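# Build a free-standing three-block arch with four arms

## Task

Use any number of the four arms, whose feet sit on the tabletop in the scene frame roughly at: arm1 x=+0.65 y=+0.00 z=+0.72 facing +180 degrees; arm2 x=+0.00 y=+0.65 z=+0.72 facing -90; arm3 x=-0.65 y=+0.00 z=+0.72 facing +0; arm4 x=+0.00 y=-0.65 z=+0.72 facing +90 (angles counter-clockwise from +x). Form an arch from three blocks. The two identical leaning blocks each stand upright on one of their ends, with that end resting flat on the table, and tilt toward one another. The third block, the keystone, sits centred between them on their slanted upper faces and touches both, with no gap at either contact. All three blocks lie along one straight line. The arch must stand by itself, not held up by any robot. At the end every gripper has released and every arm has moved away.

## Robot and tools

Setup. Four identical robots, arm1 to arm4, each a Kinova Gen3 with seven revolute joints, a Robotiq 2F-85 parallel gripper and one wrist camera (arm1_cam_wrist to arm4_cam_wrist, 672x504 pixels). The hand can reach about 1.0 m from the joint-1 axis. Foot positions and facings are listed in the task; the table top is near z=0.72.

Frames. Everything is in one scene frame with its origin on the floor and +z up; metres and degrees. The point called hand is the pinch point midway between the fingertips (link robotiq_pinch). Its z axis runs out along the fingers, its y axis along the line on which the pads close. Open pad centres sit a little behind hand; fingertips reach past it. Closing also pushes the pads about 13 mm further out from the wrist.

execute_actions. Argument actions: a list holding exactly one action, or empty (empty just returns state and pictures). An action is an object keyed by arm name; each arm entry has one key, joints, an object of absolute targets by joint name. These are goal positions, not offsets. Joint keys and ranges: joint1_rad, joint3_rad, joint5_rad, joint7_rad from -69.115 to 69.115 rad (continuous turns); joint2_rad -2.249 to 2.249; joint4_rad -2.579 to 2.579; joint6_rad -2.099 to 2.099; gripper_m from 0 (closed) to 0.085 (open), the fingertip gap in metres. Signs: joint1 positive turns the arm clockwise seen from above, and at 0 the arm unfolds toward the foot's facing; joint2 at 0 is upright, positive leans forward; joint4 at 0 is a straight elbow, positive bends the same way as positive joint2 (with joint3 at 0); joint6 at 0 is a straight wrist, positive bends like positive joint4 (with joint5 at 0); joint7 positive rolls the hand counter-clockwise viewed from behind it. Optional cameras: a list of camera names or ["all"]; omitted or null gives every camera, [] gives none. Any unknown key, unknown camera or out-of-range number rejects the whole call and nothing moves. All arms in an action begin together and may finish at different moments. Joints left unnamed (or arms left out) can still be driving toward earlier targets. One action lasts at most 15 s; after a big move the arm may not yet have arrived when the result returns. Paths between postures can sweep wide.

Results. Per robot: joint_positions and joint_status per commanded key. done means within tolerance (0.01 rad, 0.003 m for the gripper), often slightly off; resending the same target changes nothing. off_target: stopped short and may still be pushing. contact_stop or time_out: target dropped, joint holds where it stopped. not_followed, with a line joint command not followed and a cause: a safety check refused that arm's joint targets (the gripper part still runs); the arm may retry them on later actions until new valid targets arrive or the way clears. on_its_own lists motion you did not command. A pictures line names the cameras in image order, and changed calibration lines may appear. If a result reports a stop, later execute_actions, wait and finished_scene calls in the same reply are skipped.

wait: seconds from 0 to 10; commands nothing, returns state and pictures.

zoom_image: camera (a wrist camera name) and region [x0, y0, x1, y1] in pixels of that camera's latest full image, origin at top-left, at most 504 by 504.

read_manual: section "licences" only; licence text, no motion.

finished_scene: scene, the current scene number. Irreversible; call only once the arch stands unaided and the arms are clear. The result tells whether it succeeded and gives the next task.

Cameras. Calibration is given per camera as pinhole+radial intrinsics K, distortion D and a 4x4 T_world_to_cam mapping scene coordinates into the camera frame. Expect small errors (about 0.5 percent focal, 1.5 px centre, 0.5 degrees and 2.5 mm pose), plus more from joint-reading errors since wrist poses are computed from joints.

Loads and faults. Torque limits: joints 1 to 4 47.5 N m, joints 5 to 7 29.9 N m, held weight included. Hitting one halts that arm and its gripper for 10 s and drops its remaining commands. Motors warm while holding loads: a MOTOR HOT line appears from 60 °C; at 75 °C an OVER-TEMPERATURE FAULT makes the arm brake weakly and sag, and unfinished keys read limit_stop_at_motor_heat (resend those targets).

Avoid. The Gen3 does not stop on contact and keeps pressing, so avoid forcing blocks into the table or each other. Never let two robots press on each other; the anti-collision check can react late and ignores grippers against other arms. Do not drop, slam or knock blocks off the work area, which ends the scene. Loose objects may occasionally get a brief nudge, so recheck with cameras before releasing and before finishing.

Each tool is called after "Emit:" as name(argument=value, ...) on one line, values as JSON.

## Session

Emit:
execute_actions(actions=[])

Scene clock: 0.00 s.
Motor temperatures (°C, as the motors report them): arm1=[31 31 31 30 33 35 43] | arm2=[33 31 28 28 32 38 38] | arm3=[30 27 28 31 37 37 37] | arm4=[27 32 26 30 35 36 45]
arm1.joint_positions: joint1_rad=-0.009 joint2_rad=-0.397 joint3_rad=-0.074 joint4_rad=+1.511 joint5_rad=-0.032 joint6_rad=+2.025 joint7_rad=+1.481 gripper_m=+0.085
arm1.joint_status: not commanded
arm1.hand: x=+0.5303 y=+0.0032 z=+1.3108 quat_wxyz=(-0.002, +1.000, -0.017, +0.001) (m; scene frame)
arm2.joint_positions: joint1_rad=-0.009 joint2_rad=-0.399 joint3_rad=-0.078 joint4_rad=+1.511 joint5_rad=-0.030 joint6_rad=+2.023 joint7_rad=+1.476 gripper_m=+0.085
arm2.joint_status: not commanded
arm2.hand: x=+0.0000 y=+0.5384 z=+1.3140 quat_wxyz=(-0.009, -0.693, -0.721, +0.004) (m; scene frame)
arm3.joint_positions: joint1_rad=-0.006 joint2_rad=-0.398 joint3_rad=-0.078 joint4_rad=+1.515 joint5_rad=-0.034 joint6_rad=+2.021 joint7_rad=+1.480 gripper_m=+0.085
arm3.joint_status: not commanded
arm3.hand: x=-0.5336 y=-0.0110 z=+1.2843 quat_wxyz=(-0.003, -0.021, -1.000, -0.007) (m; scene frame)
arm4.joint_positions: joint1_rad=-0.012 joint2_rad=-0.397 joint3_rad=-0.074 joint4_rad=+1.514 joint5_rad=-0.034 joint6_rad=+2.024 joint7_rad=+1.480 gripper_m=+0.085
arm4.joint_status: not commanded
arm4.hand: x=-0.0083 y=-0.5335 z=+1.2532 quat_wxyz=(-0.002, +0.720, -0.694, +0.002) (m; scene frame)
pictures: arm1_cam_wrist, arm2_cam_wrist, arm3_cam_wrist, arm4_cam_wrist
Images, in order (width x height): arm1_cam_wrist 672x504, arm2_cam_wrist 672x504, arm3_cam_wrist 672x504, arm4_cam_wrist 672x504.

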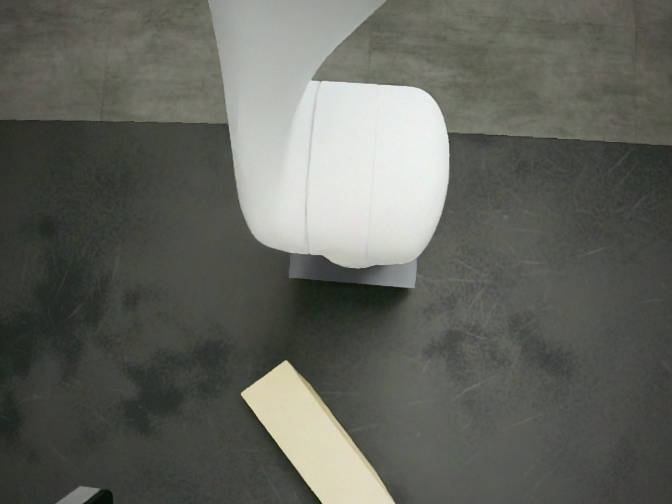

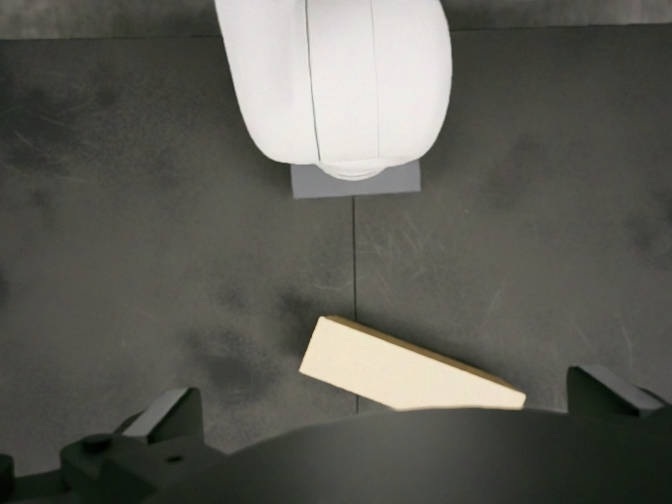

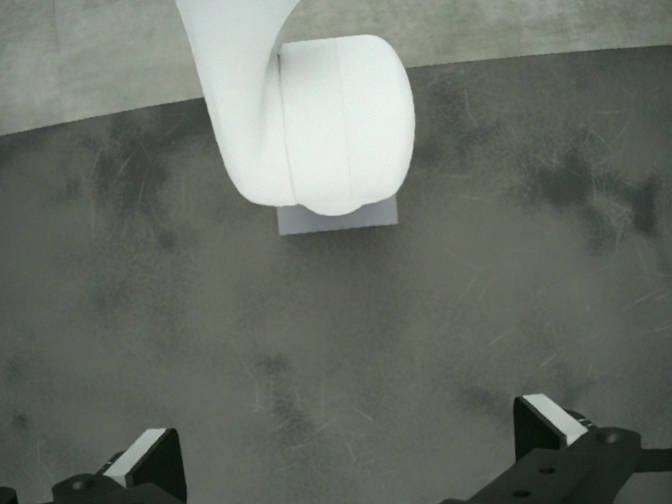

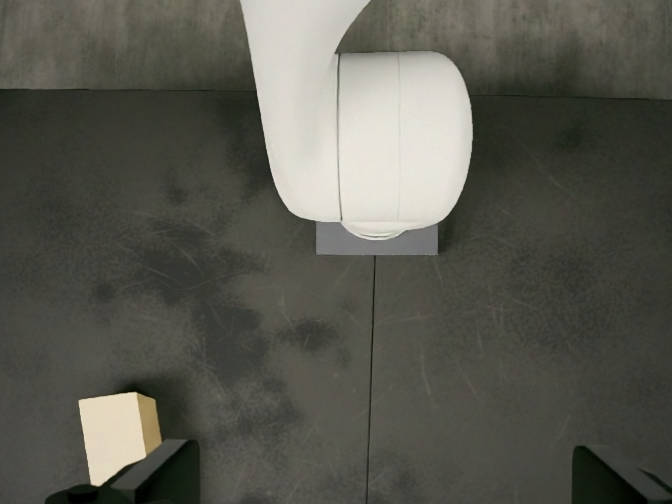

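Emit:
execute_actions(actions=[{"arm1":{"joints":{"joint1_rad":0,"joint2_rad":0,"joint3_rad":0,"joint4_rad":1.1,"joint5_rad":0,"joint6_rad":2.04,"joint7_rad":1.571}},"arm2":{"joints":{"joint1_rad":0,"joint2_rad":0,"joint3_rad":0,"joint4_rad":1.1,"joint5_rad":0,"joint6_rad":2.04,"joint7_rad":1.571}},"arm3":{"joints":{"joint1_rad":1.571,"joint2_rad":0.85,"joint3_rad":0,"joint4_rad":2.29,"joint5_rad":-1.12,"joint6_rad":1.28,"joint7_rad":1.571}},"arm4":{"joints":{"joint1_rad":0.6,"joint2_rad":0.1,"joint3_rad":0,"joint4_rad":1.1,"joint5_rad":0,"joint6_rad":1.94,"joint7_rad":1.571}}}])

Scene clock: 11.30 s.
Motor temperatures (°C, as the motors report them): arm1=[31 31 31 30 33 35 43] | arm2=[33 31 28 28 32 38 38] | arm3=[30 27 28 31 37 37 37] | arm4=[27 32 26 30 35 36 45]
arm1.joint_positions: joint1_rad=+0.000 joint2_rad=+0.000 joint3_rad=+0.000 joint4_rad=+1.100 joint5_rad=+0.000 joint6_rad=+2.040 joint7_rad=+1.571 gripper_m=+0.085
arm1.joint_status: all done
arm1.hand: x=+0.3703 y=+0.0333 z=+1.3467 quat_wxyz=(-0.002, +1.000, -0.018, +0.001) (m; scene frame)
arm2.joint_positions: joint1_rad=+0.000 joint2_rad=+0.000 joint3_rad=+0.000 joint4_rad=+1.100 joint5_rad=+0.000 joint6_rad=+2.040 joint7_rad=+1.571 gripper_m=+0.085
arm2.joint_status: all done
arm2.hand: x=-0.0184 y=+0.3774 z=+1.3524 quat_wxyz=(-0.008, -0.692, -0.722, +0.002) (m; scene frame)
arm3.joint_positions: joint1_rad=+1.571 joint2_rad=+0.850 joint3_rad=+0.000 joint4_rad=+2.290 joint5_rad=-1.120 joint6_rad=+1.280 joint7_rad=+1.571 gripper_m=+0.085
arm3.joint_status: all done
arm3.hand: x=-0.4171 y=-0.1990 z=+0.9418 quat_wxyz=(+0.125, -0.784, -0.159, -0.587) (m; scene frame)
arm4.joint_positions: joint1_rad=+0.600 joint2_rad=+0.100 joint3_rad=+0.000 joint4_rad=+1.100 joint5_rad=+0.000 joint6_rad=+1.940 joint7_rad=+1.571 gripper_m=+0.085
arm4.joint_status: all done
arm4.hand: x=+0.1976 y=-0.3839 z=+1.2619 quat_wxyz=(-0.005, +0.480, -0.877, +0.000) (m; scene frame)
pictures: arm1_cam_wrist, arm2_cam_wrist, arm3_cam_wrist, arm4_cam_wrist
camera_calibration (this result's frames):
arm1_cam_wrist: T_world_to_cam=[[0.00158723, -0.999761, -0.0217999, 0.0504795], [-0.997696, -0.000104748, -0.0678374, 0.529256], [0.0678189, 0.0218574, -0.997458, 1.45672], [0, 0, 0, 1]] pos_world=[0.429164, 0.018683, 1.49002]
arm2_cam_wrist: T_world_to_cam=[[0.999007, -0.0340843, -0.028688, 0.0834588], [-0.031167, -0.994832, 0.0966287, 0.276971], [-0.0318333, -0.0956387, -0.994907, 1.53339], [0, 0, 0, 1]] pos_world=[-0.0259308, 0.425035, 1.50121]
arm3_cam_wrist: T_world_to_cam=[[0.392234, -0.914482, -0.099378, 0.0779623], [-0.314617, -0.0318489, -0.948684, 0.805635], [0.864389, 0.403372, -0.300204, 0.874527], [0, 0, 0, 1]] pos_world=[-0.533044, -0.255806, 1.03458]
arm4_cam_wrist: T_world_to_cam=[[-0.854107, 0.513697, -0.0813368, 0.480503], [0.514956, 0.857193, 0.00627246, 0.272885], [0.0729435, -0.0365276, -0.996667, 1.37487], [0, 0, 0, 1]] pos_world=[0.169589, -0.430528, 1.40766]
Images, in order (width x height): arm1_cam_wrist 672x504, arm2_cam_wrist 672x504, arm3_cam_wrist 672x504, arm4_cam_wrist 672x504.

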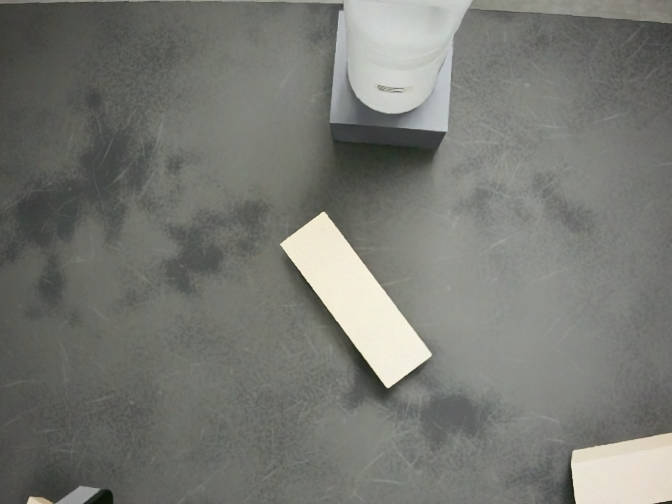

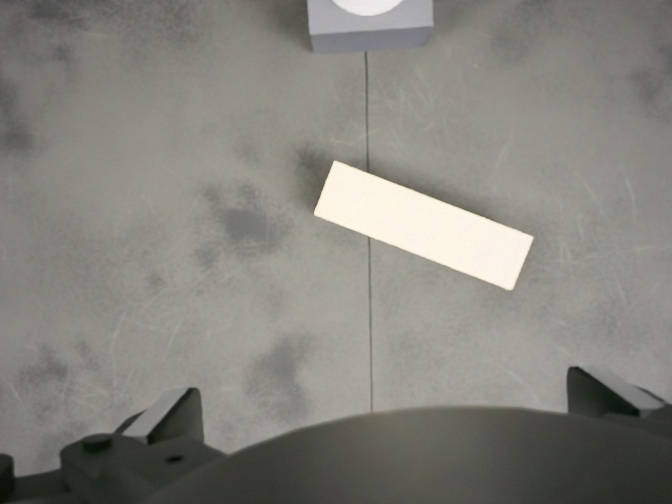

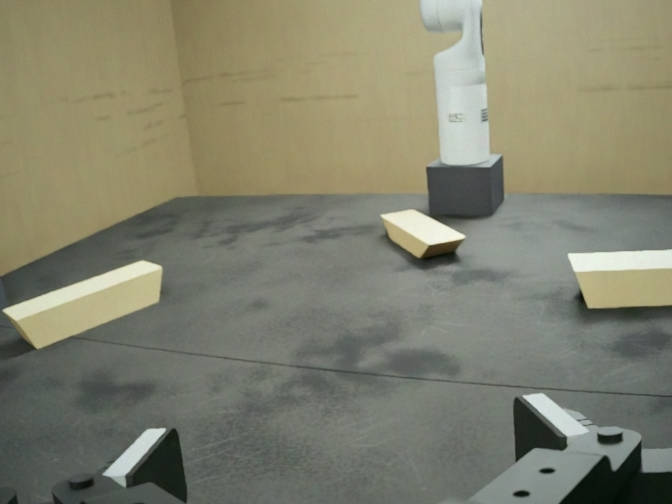

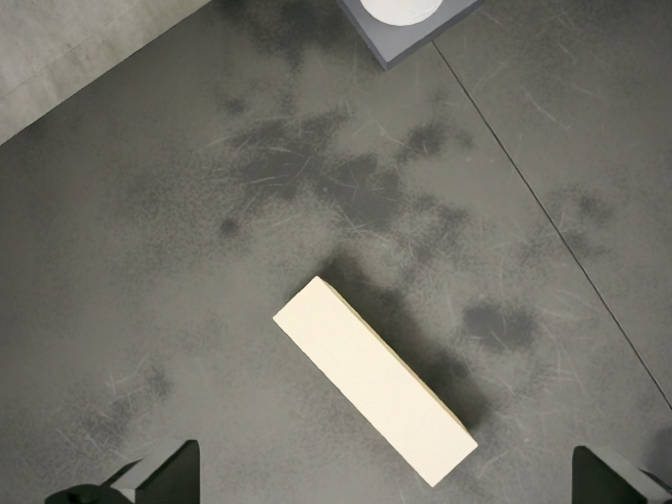

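Emit:
execute_actions(actions=[{"arm1":{"joints":{"joint1_rad":-0.0325,"joint2_rad":0.4227,"joint4_rad":2.5058,"joint6_rad":0.2131,"joint7_rad":-0.878}},"arm2":{"joints":{"joint1_rad":-0.2395,"joint2_rad":0.4672,"joint4_rad":2.4254,"joint6_rad":0.249,"joint7_rad":-0.638}},"arm4":{"joints":{"joint1_rad":0.5987,"joint2_rad":0.4889,"joint4_rad":1.9456,"joint6_rad":0.7071,"joint7_rad":-0.839}}}])

Scene clock: 43.63 s.
Motor temperatures (°C, as the motors report them): arm1=[31 31 31 30 33 35 43] | arm2=[33 31 28 28 32 38 38] | arm3=[30 28 28 31 37 37 37] | arm4=[27 32 26 31 35 36 45]
arm1.joint_positions: joint1_rad=-0.032 joint2_rad=+0.423 joint3_rad=+0.000 joint4_rad=+2.506 joint5_rad=+0.000 joint6_rad=+0.213 joint7_rad=-0.878 gripper_m=+0.085
arm1.joint_status: all done
arm1.hand: x=+0.4128 y=+0.0256 z=+0.8600 quat_wxyz=(-0.002, +0.338, -0.941, -0.001) (m; scene frame)
arm2.joint_positions: joint1_rad=-0.239 joint2_rad=+0.467 joint3_rad=+0.000 joint4_rad=+2.425 joint5_rad=+0.000 joint6_rad=+0.249 joint7_rad=-0.638 gripper_m=+0.085
arm2.joint_status: all done
arm2.hand: x=+0.0497 y=+0.3892 z=+0.8605 quat_wxyz=(-0.005, -0.984, +0.178, -0.006) (m; scene frame)
arm3.joint_positions: joint1_rad=+1.571 joint2_rad=+0.850 joint3_rad=+0.000 joint4_rad=+2.290 joint5_rad=-1.120 joint6_rad=+1.280 joint7_rad=+1.571 gripper_m=+0.085
arm3.joint_status: not commanded
arm3.hand: x=-0.4172 y=-0.1990 z=+0.9418 quat_wxyz=(+0.125, -0.784, -0.159, -0.587) (m; scene frame)
arm4.joint_positions: joint1_rad=+0.599 joint2_rad=+0.489 joint3_rad=+0.000 joint4_rad=+1.946 joint5_rad=+0.000 joint6_rad=+0.707 joint7_rad=-0.839 gripper_m=+0.085
arm4.joint_status: all done
arm4.hand: x=+0.2360 y=-0.3267 z=+0.8622 quat_wxyz=(-0.002, -0.647, -0.763, -0.003) (m; scene frame)
pictures: arm1_cam_wrist, arm2_cam_wrist, arm3_cam_wrist, arm4_cam_wrist
camera_calibration (this result's frames):
arm1_cam_wrist: T_world_to_cam=[[-0.664158, 0.747351, -0.0189797, 0.259746], [0.746878, 0.662202, -0.0605126, -0.204754], [-0.0326558, -0.0543654, -0.997987, 1.0124], [0, 0, 0, 1]] pos_world=[0.3585, -0.00349337, 1.0029]
arm2_cam_wrist: T_world_to_cam=[[-0.418349, -0.907752, -0.031155, 0.414332], [-0.906942, 0.415618, 0.0686831, -0.143061], [-0.0493986, 0.0569893, -0.997152, 0.990679], [0, 0, 0, 1]] pos_world=[0.0925255, 0.379111, 1.01059]
arm3_cam_wrist: T_world_to_cam=[[0.392049, -0.914546, -0.0995127, 0.0779865], [-0.314611, -0.0316397, -0.948693, 0.805651], [0.864475, 0.403242, -0.300131, 0.874504], [0, 0, 0, 1]] pos_world=[-0.533095, -0.255824, 1.03454]
arm4_cam_wrist: T_world_to_cam=[[0.979361, 0.190457, -0.0676694, -0.0987156], [0.190745, -0.981637, -0.002237, -0.310322], [-0.0668528, -0.0107168, -0.997705, 1.01815], [0, 0, 0, 1]] pos_world=[0.223937, -0.274912, 1.00844]
Images, in order (width x height): arm1_cam_wrist 672x504, arm2_cam_wrist 672x504, arm3_cam_wrist 672x504, arm4_cam_wrist 672x504.

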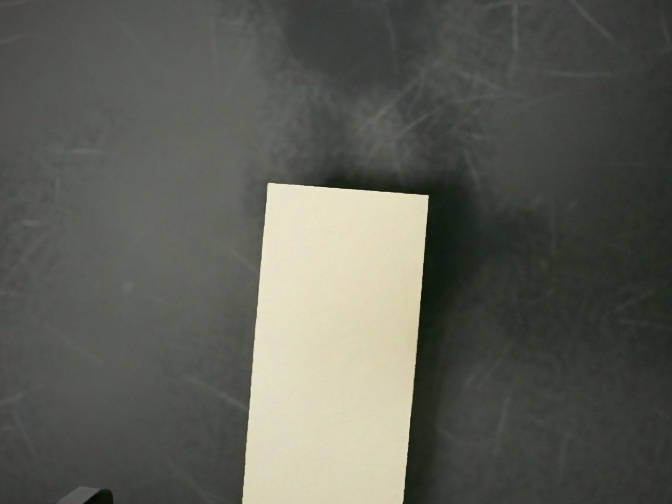

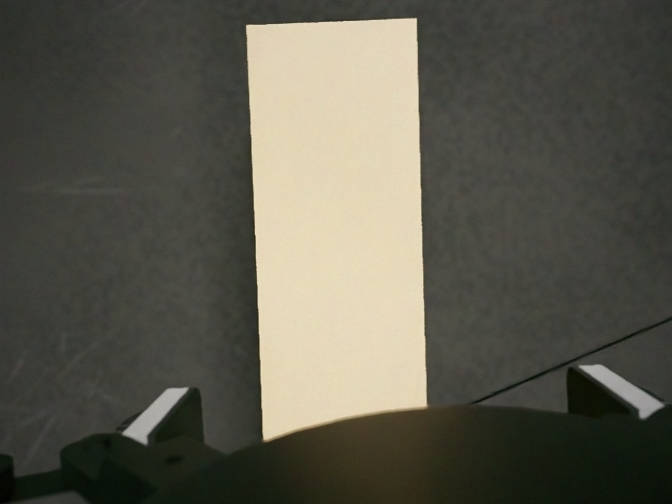

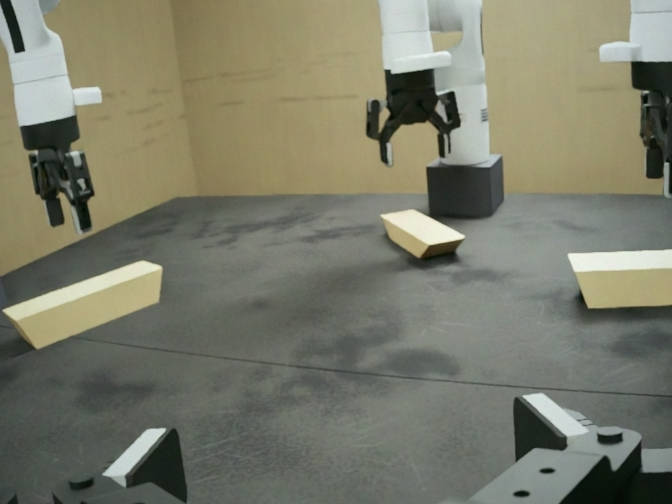

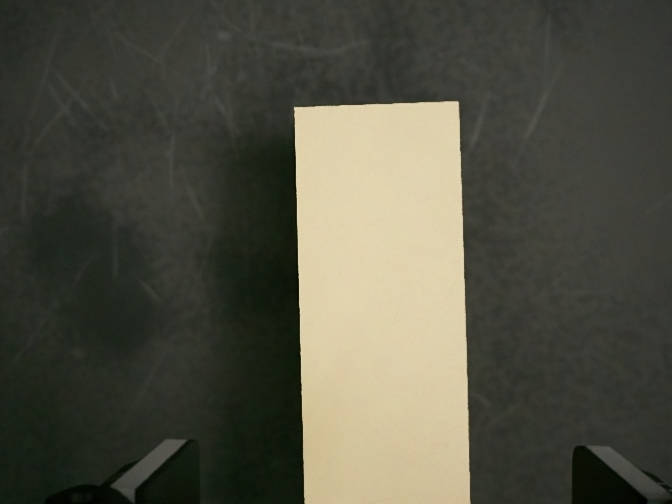

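Emit:
execute_actions(actions=[{"arm1":{"joints":{"joint2_rad":0.9119,"joint4_rad":2.5319,"joint6_rad":-0.3022}},"arm2":{"joints":{"joint1_rad":-0.2635,"joint2_rad":0.8855,"joint4_rad":2.4685,"joint6_rad":-0.2124,"joint7_rad":-0.651}},"arm4":{"joints":{"joint2_rad":0.7272,"joint4_rad":2.0207,"joint6_rad":0.3937}}}])

Emit:
execute_actions(actions=[{"arm1":{"joints":{"gripper_m":0.04}},"arm2":{"joints":{"gripper_m":0.04}},"arm4":{"joints":{"gripper_m":0.04}}}])

Scene clock: 65.57 s.
Motor temperatures (°C, as the motors report them): arm1=[31 30 31 30 33 35 43] | arm2=[33 31 28 28 32 38 38] | arm3=[30 28 28 31 37 37 37] | arm4=[27 32 26 31 35 36 45]
arm1.joint_positions: joint1_rad=-0.033 joint2_rad=+0.912 joint3_rad=+0.000 joint4_rad=+2.532 joint5_rad=+0.000 joint6_rad=-0.302 joint7_rad=-0.878 gripper_m=+0.085
arm1.joint_status: all done
arm1.hand: x=+0.4132 y=+0.0259 z=+0.7411 quat_wxyz=(-0.002, +0.338, -0.941, -0.001) (m; scene frame)
arm2.joint_positions: joint1_rad=-0.263 joint2_rad=+0.885 joint3_rad=+0.000 joint4_rad=+2.469 joint5_rad=+0.000 joint6_rad=-0.212 joint7_rad=-0.651 gripper_m=+0.085
arm2.joint_status: all done
arm2.hand: x=+0.0548 y=+0.3961 z=+0.7485 quat_wxyz=(-0.006, -0.985, +0.172, -0.006) (m; scene frame)
arm3.joint_positions: joint1_rad=+1.571 joint2_rad=+0.850 joint3_rad=+0.000 joint4_rad=+2.290 joint5_rad=-1.120 joint6_rad=+1.280 joint7_rad=+1.571 gripper_m=+0.085
arm3.joint_status: not commanded
arm3.hand: x=-0.4172 y=-0.1990 z=+0.9418 quat_wxyz=(+0.125, -0.784, -0.159, -0.587) (m; scene frame)
arm4.joint_positions: joint1_rad=+0.599 joint2_rad=+0.727 joint3_rad=+0.000 joint4_rad=+2.021 joint5_rad=+0.000 joint6_rad=+0.394 joint7_rad=-0.839 gripper_m=+0.085
arm4.joint_status: all done
arm4.hand: x=+0.2361 y=-0.3278 z=+0.7537 quat_wxyz=(-0.002, -0.647, -0.763, -0.003) (m; scene frame)
pictures: arm1_cam_wrist, arm2_cam_wrist, arm3_cam_wrist, arm4_cam_wrist
camera_calibration (this result's frames):
arm1_cam_wrist: T_world_to_cam=[[-0.66417, 0.747344, -0.0188333, 0.257351], [0.746858, 0.662209, -0.060676, -0.212328], [-0.0328743, -0.0543651, -0.99798, 0.893828], [0, 0, 0, 1]] pos_world=[0.358888, -0.00313093, 0.883986]
arm2_cam_wrist: T_world_to_cam=[[-0.408339, -0.912306, -0.0309367, 0.420395], [-0.911453, 0.405627, 0.0687102, -0.129409], [-0.050136, 0.0562544, -0.997157, 0.879163], [0, 0, 0, 1]] pos_world=[0.0977915, 0.386564, 0.89856]
arm3_cam_wrist: T_world_to_cam=[[0.392049, -0.914546, -0.0995126, 0.0779865], [-0.314611, -0.0316398, -0.948693, 0.805651], [0.864475, 0.403242, -0.300131, 0.874504], [0, 0, 0, 1]] pos_world=[-0.533095, -0.255824, 1.03454]
arm4_cam_wrist: T_world_to_cam=[[0.979361, 0.190457, -0.0676686, -0.105891], [0.190745, -0.981637, -0.00223787, -0.31158], [-0.0668522, -0.0107157, -0.997705, 0.909921], [0, 0, 0, 1]] pos_world=[0.223968, -0.27594, 0.89997]
Images, in order (width x height): arm1_cam_wrist 672x504, arm2_cam_wrist 672x504, arm3_cam_wrist 672x504, arm4_cam_wrist 672x504.

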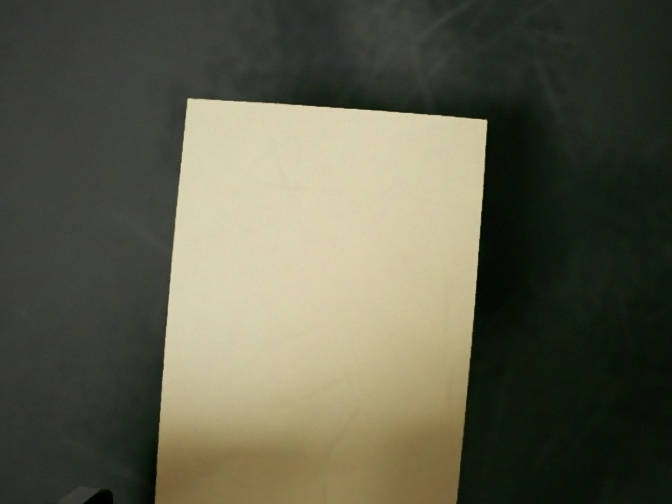

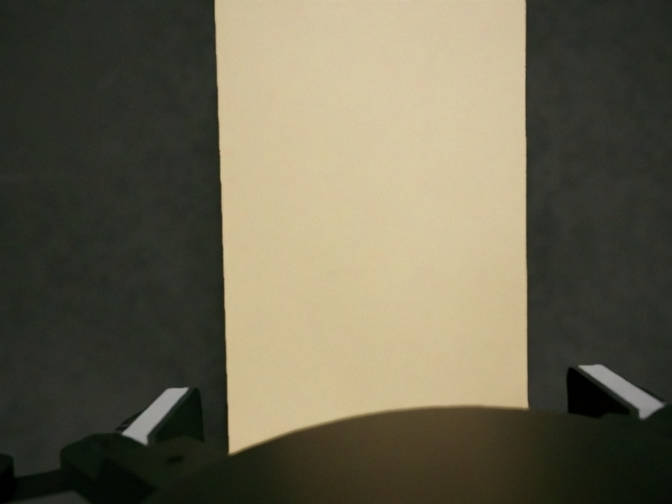

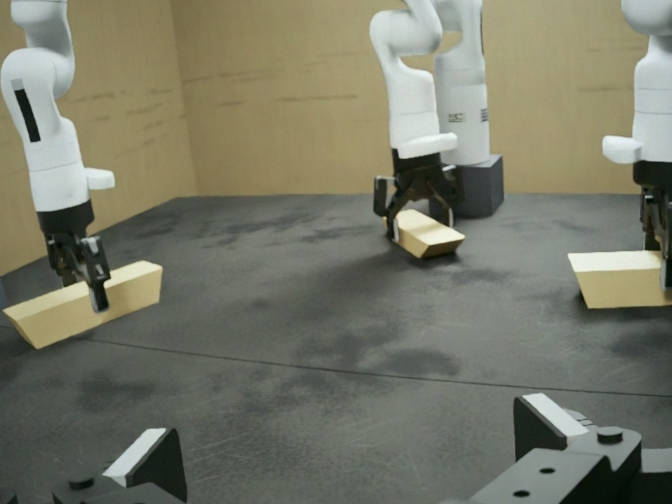

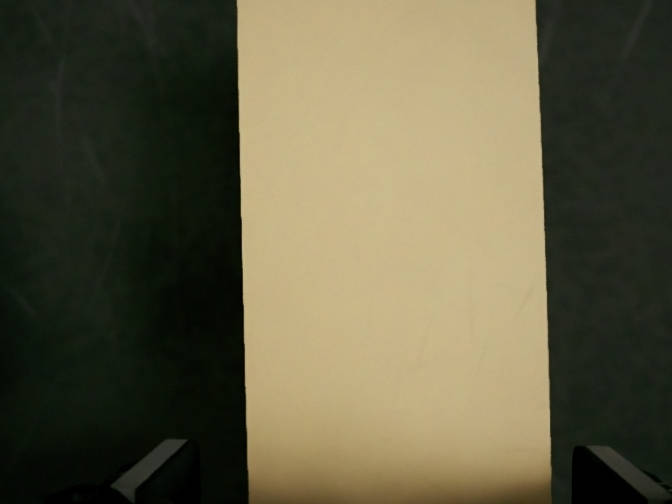

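Scene clock: 66.40 s.
Motor temperatures (°C, as the motors report them): arm1=[31 30 31 30 33 35 43] | arm2=[33 31 28 28 32 38 38] | arm3=[30 28 28 31 37 37 37] | arm4=[27 32 26 31 35 36 45]
arm1.joint_positions: joint1_rad=-0.032 joint2_rad=+0.910 joint3_rad=+0.000 joint4_rad=+2.533 joint5_rad=+0.000 joint6_rad=-0.302 joint7_rad=-0.878 gripper_m=+0.057
arm1.joint_status: gripper_m off_target (ended at +0.057, target +0.040)
arm1.hand: x=+0.4131 y=+0.0260 z=+0.7417 quat_wxyz=(-0.002, +0.338, -0.941, -0.001) (m; scene frame)
arm2.joint_positions: joint1_rad=-0.264 joint2_rad=+0.883 joint3_rad=+0.000 joint4_rad=+2.470 joint5_rad=+0.000 joint6_rad=-0.211 joint7_rad=-0.651 gripper_m=+0.058
arm2.joint_status: gripper_m off_target (ended at +0.058, target +0.040)
arm2.hand: x=+0.0548 y=+0.3966 z=+0.7492 quat_wxyz=(-0.005, -0.985, +0.172, -0.006) (m; scene frame)
arm3.joint_positions: joint1_rad=+1.571 joint2_rad=+0.850 joint3_rad=+0.000 joint4_rad=+2.290 joint5_rad=-1.120 joint6_rad=+1.280 joint7_rad=+1.571 gripper_m=+0.085
arm3.joint_status: not commanded
arm3.hand: x=-0.4172 y=-0.1990 z=+0.9418 quat_wxyz=(+0.125, -0.784, -0.159, -0.587) (m; scene frame)
arm4.joint_positions: joint1_rad=+0.599 joint2_rad=+0.725 joint3_rad=+0.000 joint4_rad=+2.020 joint5_rad=+0.000 joint6_rad=+0.394 joint7_rad=-0.839 gripper_m=+0.058
arm4.joint_status: gripper_m off_target (ended at +0.058, target +0.040)
arm4.hand: x=+0.2366 y=-0.3273 z=+0.7548 quat_wxyz=(-0.002, -0.647, -0.763, -0.005) (m; scene frame)
pictures: arm1_cam_wrist, arm2_cam_wrist, arm3_cam_wrist, arm4_cam_wrist
camera_calibration (this result's frames):
arm1_cam_wrist: T_world_to_cam=[[-0.664164, 0.747363, -0.0182903, 0.256915], [0.74683, 0.662193, -0.0612072, -0.211907], [-0.0336322, -0.0543114, -0.997957, 0.894706], [0, 0, 0, 1]] pos_world=[0.358983, -0.00309274, 0.884607]
arm2_cam_wrist: T_world_to_cam=[[-0.408251, -0.912339, -0.0311284, 0.420958], [-0.911497, 0.405531, 0.0686814, -0.12962], [-0.0500371, 0.0564127, -0.997153, 0.879786], [0, 0, 0, 1]] pos_world=[0.0977305, 0.38699, 0.899287]
arm3_cam_wrist: T_world_to_cam=[[0.392049, -0.914546, -0.0995127, 0.0779865], [-0.314611, -0.0316397, -0.948693, 0.805651], [0.864475, 0.403242, -0.300131, 0.874504], [0, 0, 0, 1]] pos_world=[-0.533095, -0.255824, 1.03454]
arm4_cam_wrist: T_world_to_cam=[[0.979482, 0.190399, -0.0660483, -0.107728], [0.190578, -0.981665, -0.0036337, -0.310156], [-0.0655292, -0.00902823, -0.99781, 0.911315], [0, 0, 0, 1]] pos_world=[0.224344, -0.27573, 0.901077]
Images, in order (width x height): arm1_cam_wrist 672x504, arm2_cam_wrist 672x504, arm3_cam_wrist 672x504, arm4_cam_wrist 672x504.

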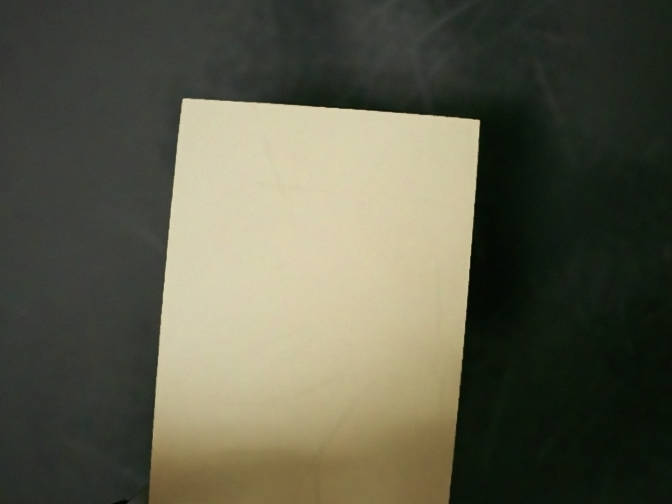

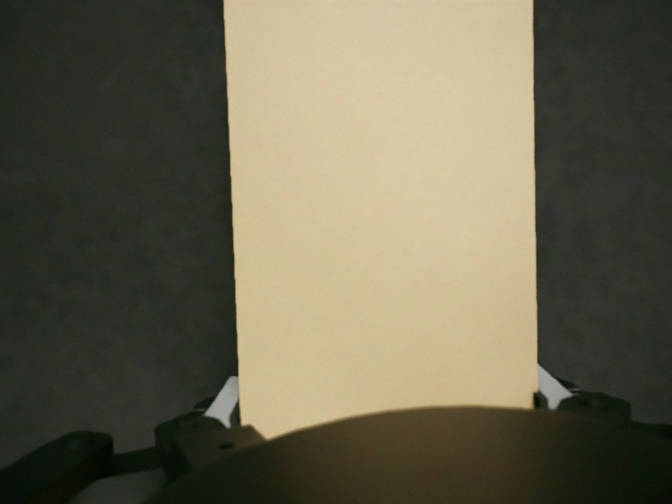

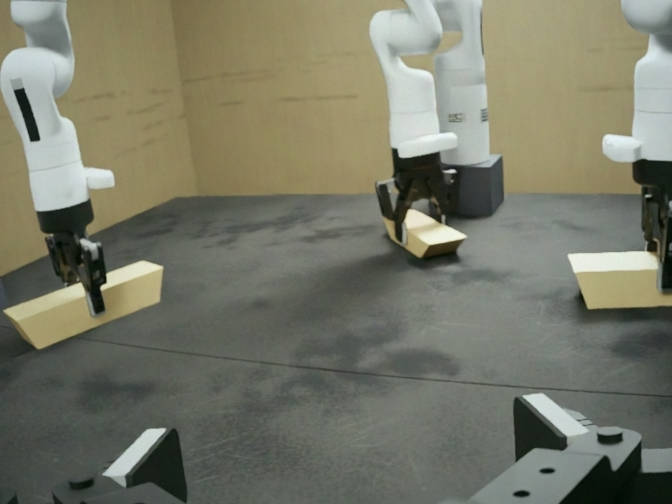

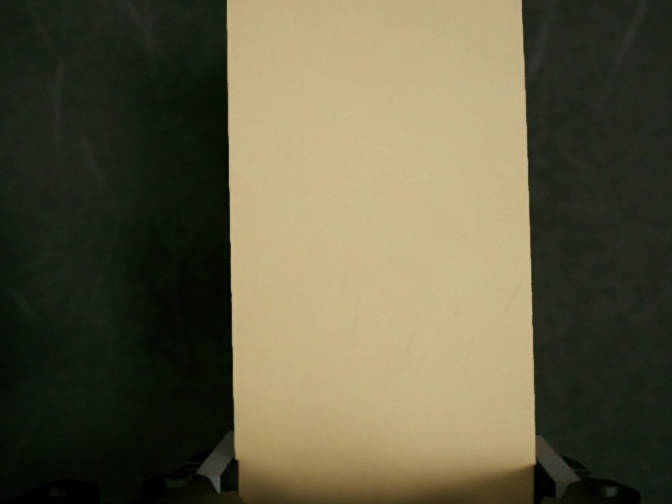

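Emit:
execute_actions(actions=[{"arm1":{"joints":{"joint2_rad":0.4227,"joint4_rad":2.5058,"joint6_rad":0.2131}},"arm2":{"joints":{"joint2_rad":0.4672,"joint4_rad":2.4254,"joint6_rad":0.249}},"arm4":{"joints":{"joint2_rad":0.4889,"joint4_rad":1.9456,"joint6_rad":0.7071}}}], cameras=[])

Emit:
execute_actions(actions=[{"arm1":{"joints":{"joint1_rad":-0.1,"joint2_rad":0.1736,"joint4_rad":1.8874,"joint6_rad":1.0806,"joint7_rad":-0.028}},"arm2":{"joints":{"joint1_rad":0.004,"joint2_rad":0.4992,"joint4_rad":2.3434,"joint6_rad":-0.3426,"joint7_rad":-1.571}},"arm4":{"joints":{"joint1_rad":-0.006,"joint2_rad":0.3177,"joint4_rad":2.2805,"joint6_rad":-0.0982,"joint7_rad":-1.571}}}], cameras=[])

Emit:
execute_actions(actions=[{"arm2":{"joints":{"joint2_rad":1.1815,"joint4_rad":2.4961,"joint6_rad":-1.7466}},"arm4":{"joints":{"joint2_rad":0.953,"joint4_rad":2.5607,"joint6_rad":-1.5827}}}], cameras=["arm3_cam_wrist"])

Emit:
zoom_image(camera="arm3_cam_wrist", region=[350, 60, 550, 340])

Emit:
zoom_image(camera="arm3_cam_wrist", region=[110, 60, 290, 320])

Scene clock: 85.53 s.
Motor temperatures (°C, as the motors report them): arm1=[31 30 31 30 33 35 43] | arm2=[33 31 28 28 32 38 38] | arm3=[30 28 28 31 37 37 37] | arm4=[27 32 26 31 35 36 45]
arm1.joint_positions: joint1_rad=-0.032 joint2_rad=+0.424 joint3_rad=+0.000 joint4_rad=+2.506 joint5_rad=+0.000 joint6_rad=+0.213 joint7_rad=-0.878 gripper_m=+0.057
arm1.joint_status: all done
arm1.hand: x=+0.4131 y=+0.0256 z=+0.8598 quat_wxyz=(-0.003, +0.338, -0.941, -0.001) (m; scene frame)
arm2.joint_positions: joint1_rad=-0.263 joint2_rad=+0.469 joint3_rad=+0.000 joint4_rad=+2.426 joint5_rad=+0.000 joint6_rad=+0.249 joint7_rad=-0.651 gripper_m=+0.058
arm2.joint_status: all done
arm2.hand: x=+0.0558 y=+0.3911 z=+0.8601 quat_wxyz=(-0.005, -0.985, +0.172, -0.005) (m; scene frame)
arm3.joint_positions: joint1_rad=+1.571 joint2_rad=+0.850 joint3_rad=+0.000 joint4_rad=+2.290 joint5_rad=-1.120 joint6_rad=+1.280 joint7_rad=+1.571 gripper_m=+0.085
arm3.joint_status: not commanded
arm3.hand: x=-0.4172 y=-0.1990 z=+0.9418 quat_wxyz=(+0.125, -0.784, -0.159, -0.587) (m; scene frame)
arm4.joint_positions: joint1_rad=+0.599 joint2_rad=+0.491 joint3_rad=+0.000 joint4_rad=+1.947 joint5_rad=+0.000 joint6_rad=+0.707 joint7_rad=-0.839 gripper_m=+0.058
arm4.joint_status: all done
arm4.hand: x=+0.2354 y=-0.3277 z=+0.8609 quat_wxyz=(-0.002, -0.647, -0.763, -0.002) (m; scene frame)
pictures: none
No camera images: the call's "cameras" was empty. Leave "cameras" out to get every camera's image.

Scene clock: 87.43 s.
Motor temperatures (°C, as the motors report them): arm1=[31 30 31 30 33 35 43] | arm2=[33 31 28 28 32 38 38] | arm3=[30 28 28 31 37 37 37] | arm4=[27 32 26 31 35 36 45]
arm1.joint_positions: joint1_rad=-0.100 joint2_rad=+0.174 joint3_rad=+0.000 joint4_rad=+1.888 joint5_rad=+0.000 joint6_rad=+1.081 joint7_rad=-0.028 gripper_m=+0.057
arm1.joint_status: all done
arm1.hand: x=+0.3005 y=+0.0018 z=+1.0490 quat_wxyz=(-0.003, +0.720, -0.694, +0.001) (m; scene frame)
arm2.joint_positions: joint1_rad=+0.004 joint2_rad=+0.502 joint3_rad=+0.000 joint4_rad=+2.345 joint5_rad=+0.000 joint6_rad=-0.341 joint7_rad=-1.571 gripper_m=+0.058
arm2.joint_status: all done
arm2.hand: x=-0.0080 y=+0.1743 z=+0.9205 quat_wxyz=(-0.218, -0.682, +0.659, -0.233) (m; scene frame)
arm3.joint_positions: joint1_rad=+1.571 joint2_rad=+0.850 joint3_rad=+0.000 joint4_rad=+2.290 joint5_rad=-1.120 joint6_rad=+1.280 joint7_rad=+1.571 gripper_m=+0.085
arm3.joint_status: not commanded
arm3.hand: x=-0.4172 y=-0.1990 z=+0.9418 quat_wxyz=(+0.125, -0.784, -0.159, -0.587) (m; scene frame)
arm4.joint_positions: joint1_rad=-0.006 joint2_rad=+0.321 joint3_rad=+0.000 joint4_rad=+2.283 joint5_rad=+0.000 joint6_rad=-0.096 joint7_rad=-1.571 gripper_m=+0.058
arm4.joint_status: all done
arm4.hand: x=+0.0057 y=-0.1735 z=+0.9182 quat_wxyz=(+0.223, -0.658, -0.685, -0.220) (m; scene frame)
pictures: none
No camera images: the call's "cameras" was empty. Leave "cameras" out to get every camera's image.

Scene clock: 89.53 s.
Motor temperatures (°C, as the motors report them): arm1=[31 30 31 30 33 35 43] | arm2=[33 31 28 28 32 38 38] | arm3=[30 28 28 31 37 37 37] | arm4=[27 32 26 31 35 36 45]
arm1.joint_positions: joint1_rad=-0.100 joint2_rad=+0.174 joint3_rad=+0.000 joint4_rad=+1.888 joint5_rad=+0.000 joint6_rad=+1.081 joint7_rad=-0.028 gripper_m=+0.057
arm1.joint_status: not commanded
arm1.hand: x=+0.3005 y=+0.0018 z=+1.0490 quat_wxyz=(-0.003, +0.720, -0.694, +0.001) (m; scene frame)
arm2.joint_positions: joint1_rad=+0.004 joint2_rad=+1.184 joint3_rad=+0.000 joint4_rad=+2.497 joint5_rad=+0.000 joint6_rad=-1.744 joint7_rad=-1.571 gripper_m=+0.058
arm2.joint_status: all done
arm2.hand: x=-0.0061 y=+0.1334 z=+0.8809 quat_wxyz=(-0.394, -0.589, +0.571, -0.414) (m; scene frame)
arm3.joint_positions: joint1_rad=+1.571 joint2_rad=+0.850 joint3_rad=+0.000 joint4_rad=+2.290 joint5_rad=-1.120 joint6_rad=+1.280 joint7_rad=+1.571 gripper_m=+0.085
arm3.joint_status: not commanded
arm3.hand: x=-0.4172 y=-0.1990 z=+0.9418 quat_wxyz=(+0.125, -0.784, -0.159, -0.587) (m; scene frame)
arm4.joint_positions: joint1_rad=-0.006 joint2_rad=+0.956 joint3_rad=+0.000 joint4_rad=+2.562 joint5_rad=+0.000 joint6_rad=-1.580 joint7_rad=-1.571 gripper_m=+0.058
arm4.joint_status: all done
arm4.hand: x=+0.0044 y=-0.1330 z=+0.8781 quat_wxyz=(+0.406, -0.570, -0.595, -0.396) (m; scene frame)
pictures: arm3_cam_wrist
camera_calibration (this result's frames):
arm3_cam_wrist: T_world_to_cam=[[0.392049, -0.914546, -0.0995124, 0.0779862], [-0.314611, -0.0316399, -0.948693, 0.805651], [0.864475, 0.403242, -0.300131, 0.874504], [0, 0, 0, 1]] pos_world=[-0.533095, -0.255824, 1.03454]
Images, in order (width x height): arm3_cam_wrist 672x504.

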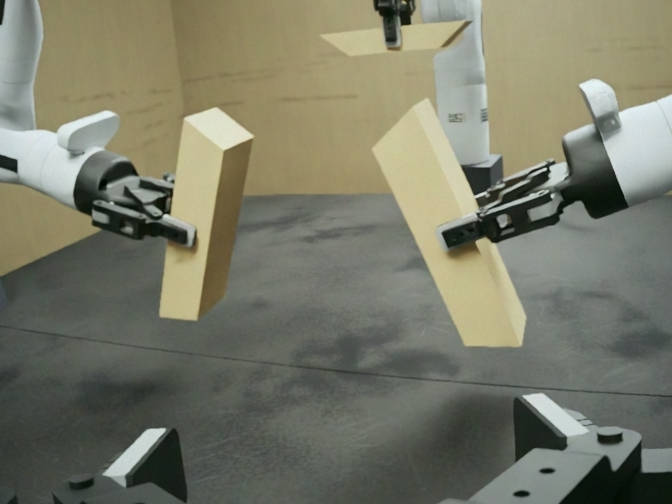

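Region (350, 60, 550, 340) of arm3_cam_wrist's 672x504 image, scaled by 1.800; it fills the left 360 columns of this view, and the rest is white.

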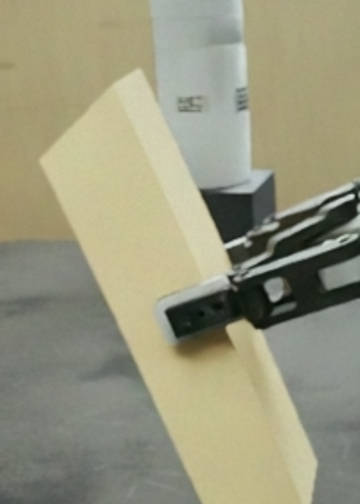

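Region (110, 60, 290, 320) of arm3_cam_wrist's 672x504 image, scaled by 1.938; it fills the left 349 columns of this view, and the rest is white.

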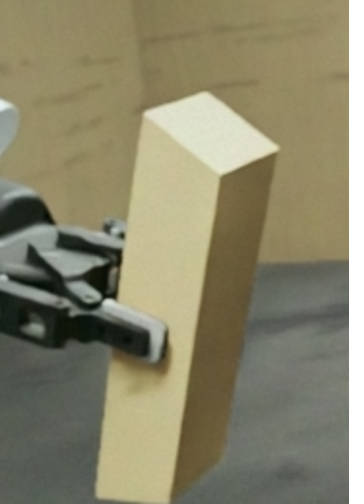

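Emit:
execute_actions(actions=[{"arm2":{"joints":{"joint2_rad":1.3249,"joint4_rad":2.3836,"joint6_rad":-1.7715}},"arm4":{"joints":{"joint2_rad":1.1251,"joint4_rad":2.4885,"joint6_rad":-1.7016}},"arm1":{"joints":{"joint1_rad":-0.077,"joint2_rad":0.9606,"joint4_rad":0.8009,"joint5_rad":0.02,"joint6_rad":1.377,"joint7_rad":-0.01}}}], cameras=[])

Emit:
execute_actions(actions=[{"arm2":{"joints":{"joint2_rad":1.3389,"joint4_rad":2.3741,"joint6_rad":-1.776}},"arm4":{"joints":{"joint2_rad":1.1416,"joint4_rad":2.4815,"joint6_rad":-1.7111}}}], cameras=["arm3_cam_wrist","arm1_cam_wrist"])

Emit:
zoom_image(camera="arm3_cam_wrist", region=[180, 90, 440, 230])

Scene clock: 124.23 s.
Motor temperatures (°C, as the motors report them): arm1=[31 30 31 30 33 35 43] | arm2=[33 32 28 28 32 38 38] | arm3=[30 28 28 31 37 37 37] | arm4=[27 32 26 31 35 36 45]
arm1.joint_positions: joint1_rad=-0.077 joint2_rad=+0.962 joint3_rad=+0.000 joint4_rad=+0.802 joint5_rad=+0.020 joint6_rad=+1.377 joint7_rad=-0.010 gripper_m=+0.057
arm1.joint_status: all done
arm1.hand: x=-0.0033 y=+0.0037 z=+0.9623 quat_wxyz=(-0.009, +0.719, -0.695, -0.007) (m; scene frame)
arm2.joint_positions: joint1_rad=+0.004 joint2_rad=+1.328 joint3_rad=+0.000 joint4_rad=+2.384 joint5_rad=+0.000 joint6_rad=-1.769 joint7_rad=-1.571 gripper_m=+0.058
arm2.joint_status: all done
arm2.hand: x=-0.0052 y=+0.1230 z=+0.8270 quat_wxyz=(-0.392, -0.590, +0.572, -0.413) (m; scene frame)
arm3.joint_positions: joint1_rad=+1.571 joint2_rad=+0.850 joint3_rad=+0.000 joint4_rad=+2.290 joint5_rad=-1.120 joint6_rad=+1.280 joint7_rad=+1.571 gripper_m=+0.085
arm3.joint_status: not commanded
arm3.hand: x=-0.4172 y=-0.1990 z=+0.9418 quat_wxyz=(+0.125, -0.784, -0.159, -0.587) (m; scene frame)
arm4.joint_positions: joint1_rad=-0.006 joint2_rad=+1.129 joint3_rad=+0.000 joint4_rad=+2.489 joint5_rad=+0.000 joint6_rad=-1.699 joint7_rad=-1.571 gripper_m=+0.058
arm4.joint_status: all done
arm4.hand: x=+0.0044 y=-0.1229 z=+0.8341 quat_wxyz=(+0.412, -0.566, -0.591, -0.401) (m; scene frame)
pictures: none
No camera images: the call's "cameras" was empty. Leave "cameras" out to get every camera's image.

Scene clock: 124.77 s.
Motor temperatures (°C, as the motors report them): arm1=[31 30 31 30 33 35 43] | arm2=[33 32 28 28 32 38 38] | arm3=[30 28 28 31 37 37 37] | arm4=[27 32 26 31 35 36 45]
arm1.joint_positions: joint1_rad=-0.077 joint2_rad=+0.962 joint3_rad=+0.000 joint4_rad=+0.802 joint5_rad=+0.020 joint6_rad=+1.377 joint7_rad=-0.010 gripper_m=+0.057
arm1.joint_status: not commanded
arm1.hand: x=-0.0033 y=+0.0037 z=+0.9622 quat_wxyz=(-0.009, +0.719, -0.695, -0.007) (m; scene frame)
arm2.joint_positions: joint1_rad=+0.004 joint2_rad=+1.342 joint3_rad=+0.000 joint4_rad=+2.375 joint5_rad=+0.000 joint6_rad=-1.773 joint7_rad=-1.571 gripper_m=+0.058
arm2.joint_status: all done
arm2.hand: x=-0.0052 y=+0.1228 z=+0.8221 quat_wxyz=(-0.392, -0.590, +0.572, -0.413) (m; scene frame)
arm3.joint_positions: joint1_rad=+1.571 joint2_rad=+0.850 joint3_rad=+0.000 joint4_rad=+2.290 joint5_rad=-1.120 joint6_rad=+1.280 joint7_rad=+1.571 gripper_m=+0.085
arm3.joint_status: not commanded
arm3.hand: x=-0.4172 y=-0.1990 z=+0.9418 quat_wxyz=(+0.125, -0.784, -0.159, -0.587) (m; scene frame)
arm4.joint_positions: joint1_rad=-0.006 joint2_rad=+1.145 joint3_rad=+0.000 joint4_rad=+2.482 joint5_rad=+0.000 joint6_rad=-1.708 joint7_rad=-1.571 gripper_m=+0.058
arm4.joint_status: all done
arm4.hand: x=+0.0044 y=-0.1226 z=+0.8292 quat_wxyz=(+0.412, -0.566, -0.591, -0.401) (m; scene frame)
pictures: arm1_cam_wrist, arm3_cam_wrist
camera_calibration (this result's frames):
arm1_cam_wrist: T_world_to_cam=[[-0.997173, -0.0716991, -0.0224977, 0.00696755], [-0.0706822, 0.996566, -0.0431365, 0.105994], [0.0255133, -0.0414243, -0.998816, 1.10056], [0, 0, 0, 1]] pos_world=[-0.0136392, -0.0595401, 1.10399]
arm3_cam_wrist: T_world_to_cam=[[0.392049, -0.914546, -0.0995126, 0.0779866], [-0.314611, -0.0316398, -0.948693, 0.805652], [0.864475, 0.403242, -0.300131, 0.874504], [0, 0, 0, 1]] pos_world=[-0.533095, -0.255824, 1.03454]
Images, in order (width x height): arm1_cam_wrist 672x504, arm3_cam_wrist 672x504.

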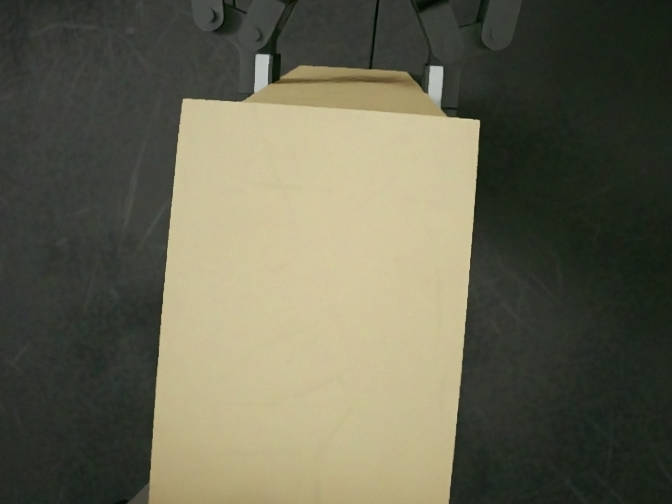

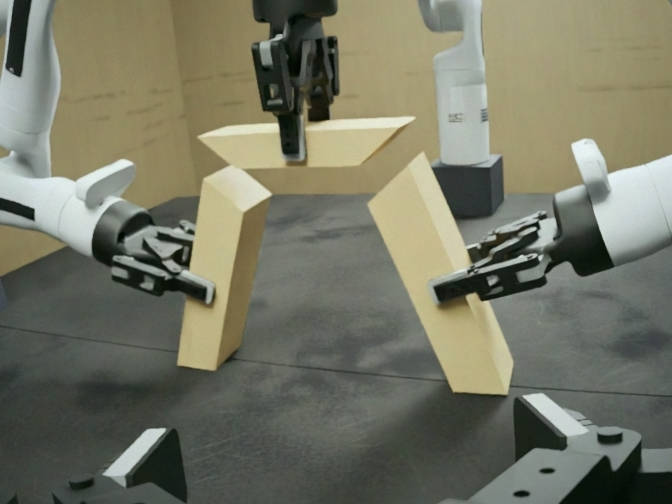

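Region (180, 90, 440, 230) of arm3_cam_wrist's 672x504 image, scaled by 1.938; it fills the top 271 rows of this view, and the rest is white.

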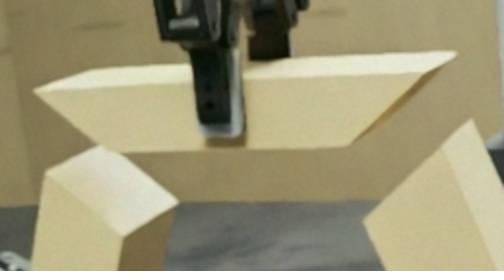

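Emit:
execute_actions(actions=[{"arm2":{"joints":{"joint2_rad":1.3473,"joint4_rad":2.3684,"joint6_rad":-1.7787}},"arm4":{"joints":{"joint2_rad":1.1515,"joint4_rad":2.4773,"joint6_rad":-1.7168}},"arm1":{"joints":{"joint2_rad":0.9785,"joint4_rad":0.8445,"joint5_rad":0.01,"joint6_rad":1.3156,"joint7_rad":-0.007}}}], cameras=["arm3_cam_wrist","arm1_cam_wrist"])

Emit:
zoom_image(camera="arm3_cam_wrist", region=[180, 130, 300, 220])

Emit:
zoom_image(camera="arm3_cam_wrist", region=[330, 130, 450, 220])

Scene clock: 139.33 s.
Motor temperatures (°C, as the motors report them): arm1=[31 31 31 30 33 35 43] | arm2=[33 32 28 28 32 38 38] | arm3=[30 28 28 31 37 37 37] | arm4=[27 33 26 30 35 36 45]
arm1.joint_positions: joint1_rad=-0.077 joint2_rad=+0.980 joint3_rad=+0.000 joint4_rad=+0.845 joint5_rad=+0.010 joint6_rad=+1.316 joint7_rad=-0.007 gripper_m=+0.057
arm1.joint_status: all done
arm1.hand: x=-0.0030 y=+0.0007 z=+0.9371 quat_wxyz=(-0.006, +0.720, -0.694, -0.003) (m; scene frame)
arm2.joint_positions: joint1_rad=+0.004 joint2_rad=+1.349 joint3_rad=+0.000 joint4_rad=+2.369 joint5_rad=+0.000 joint6_rad=-1.777 joint7_rad=-1.571 gripper_m=+0.058
arm2.joint_status: all done
arm2.hand: x=-0.0051 y=+0.1222 z=+0.8199 quat_wxyz=(-0.393, -0.590, +0.572, -0.413) (m; scene frame)
arm3.joint_positions: joint1_rad=+1.571 joint2_rad=+0.850 joint3_rad=+0.000 joint4_rad=+2.290 joint5_rad=-1.120 joint6_rad=+1.280 joint7_rad=+1.571 gripper_m=+0.085
arm3.joint_status: not commanded
arm3.hand: x=-0.4172 y=-0.1990 z=+0.9418 quat_wxyz=(+0.125, -0.784, -0.159, -0.587) (m; scene frame)
arm4.joint_positions: joint1_rad=-0.006 joint2_rad=+1.155 joint3_rad=+0.000 joint4_rad=+2.478 joint5_rad=+0.000 joint6_rad=-1.714 joint7_rad=-1.571 gripper_m=+0.058
arm4.joint_status: all done
arm4.hand: x=+0.0044 y=-0.1224 z=+0.8265 quat_wxyz=(+0.412, -0.566, -0.591, -0.401) (m; scene frame)
pictures: arm1_cam_wrist, arm3_cam_wrist
camera_calibration (this result's frames):
arm1_cam_wrist: T_world_to_cam=[[-0.997041, -0.0735564, -0.0223382, 0.00633555], [-0.0722886, 0.995971, -0.0530629, 0.117227], [0.0261513, -0.0512911, -0.998341, 1.07489], [0, 0, 0, 1]] pos_world=[-0.0133189, -0.0611566, 1.07947]
arm3_cam_wrist: T_world_to_cam=[[0.392049, -0.914546, -0.0995125, 0.0779864], [-0.314611, -0.0316399, -0.948693, 0.805652], [0.864475, 0.403242, -0.300131, 0.874504], [0, 0, 0, 1]] pos_world=[-0.533095, -0.255824, 1.03454]
Images, in order (width x height): arm1_cam_wrist 672x504, arm3_cam_wrist 672x504.

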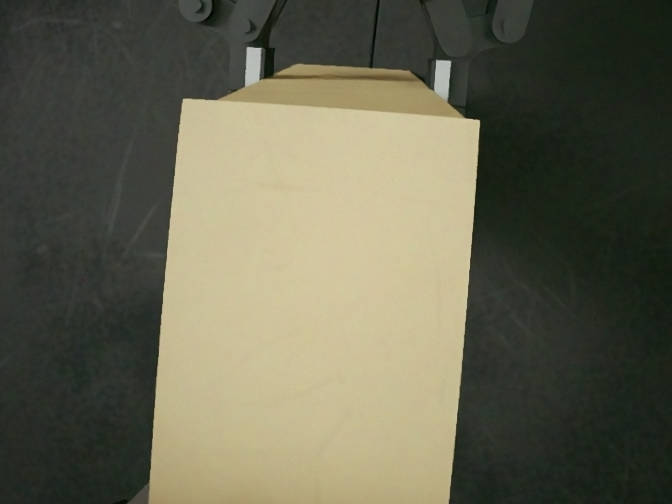

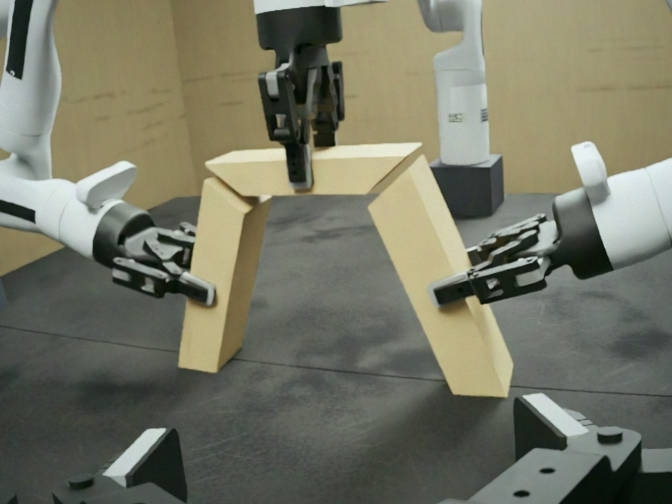

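Region (180, 130, 300, 220) of arm3_cam_wrist's 672x504 image, scaled by 4.200; it fills the top 378 rows of this view, and the rest is white.

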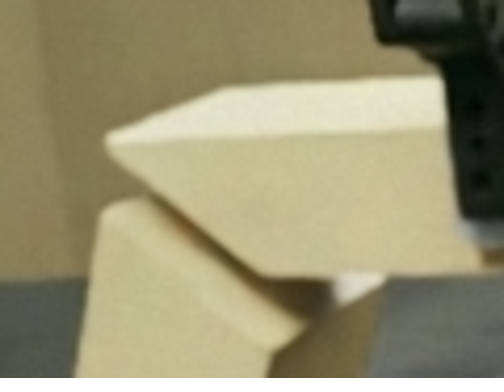

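Region (330, 130, 450, 220) of arm3_cam_wrist's 672x504 image, scaled by 4.200; it fills the top 378 rows of this view, and the rest is white.

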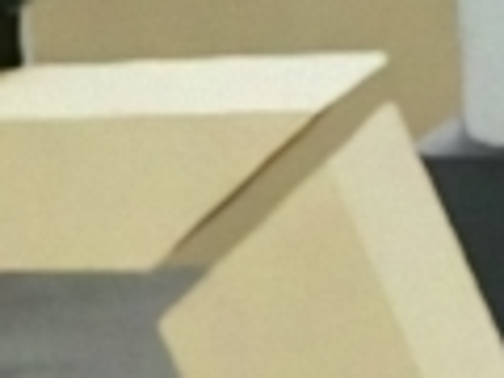

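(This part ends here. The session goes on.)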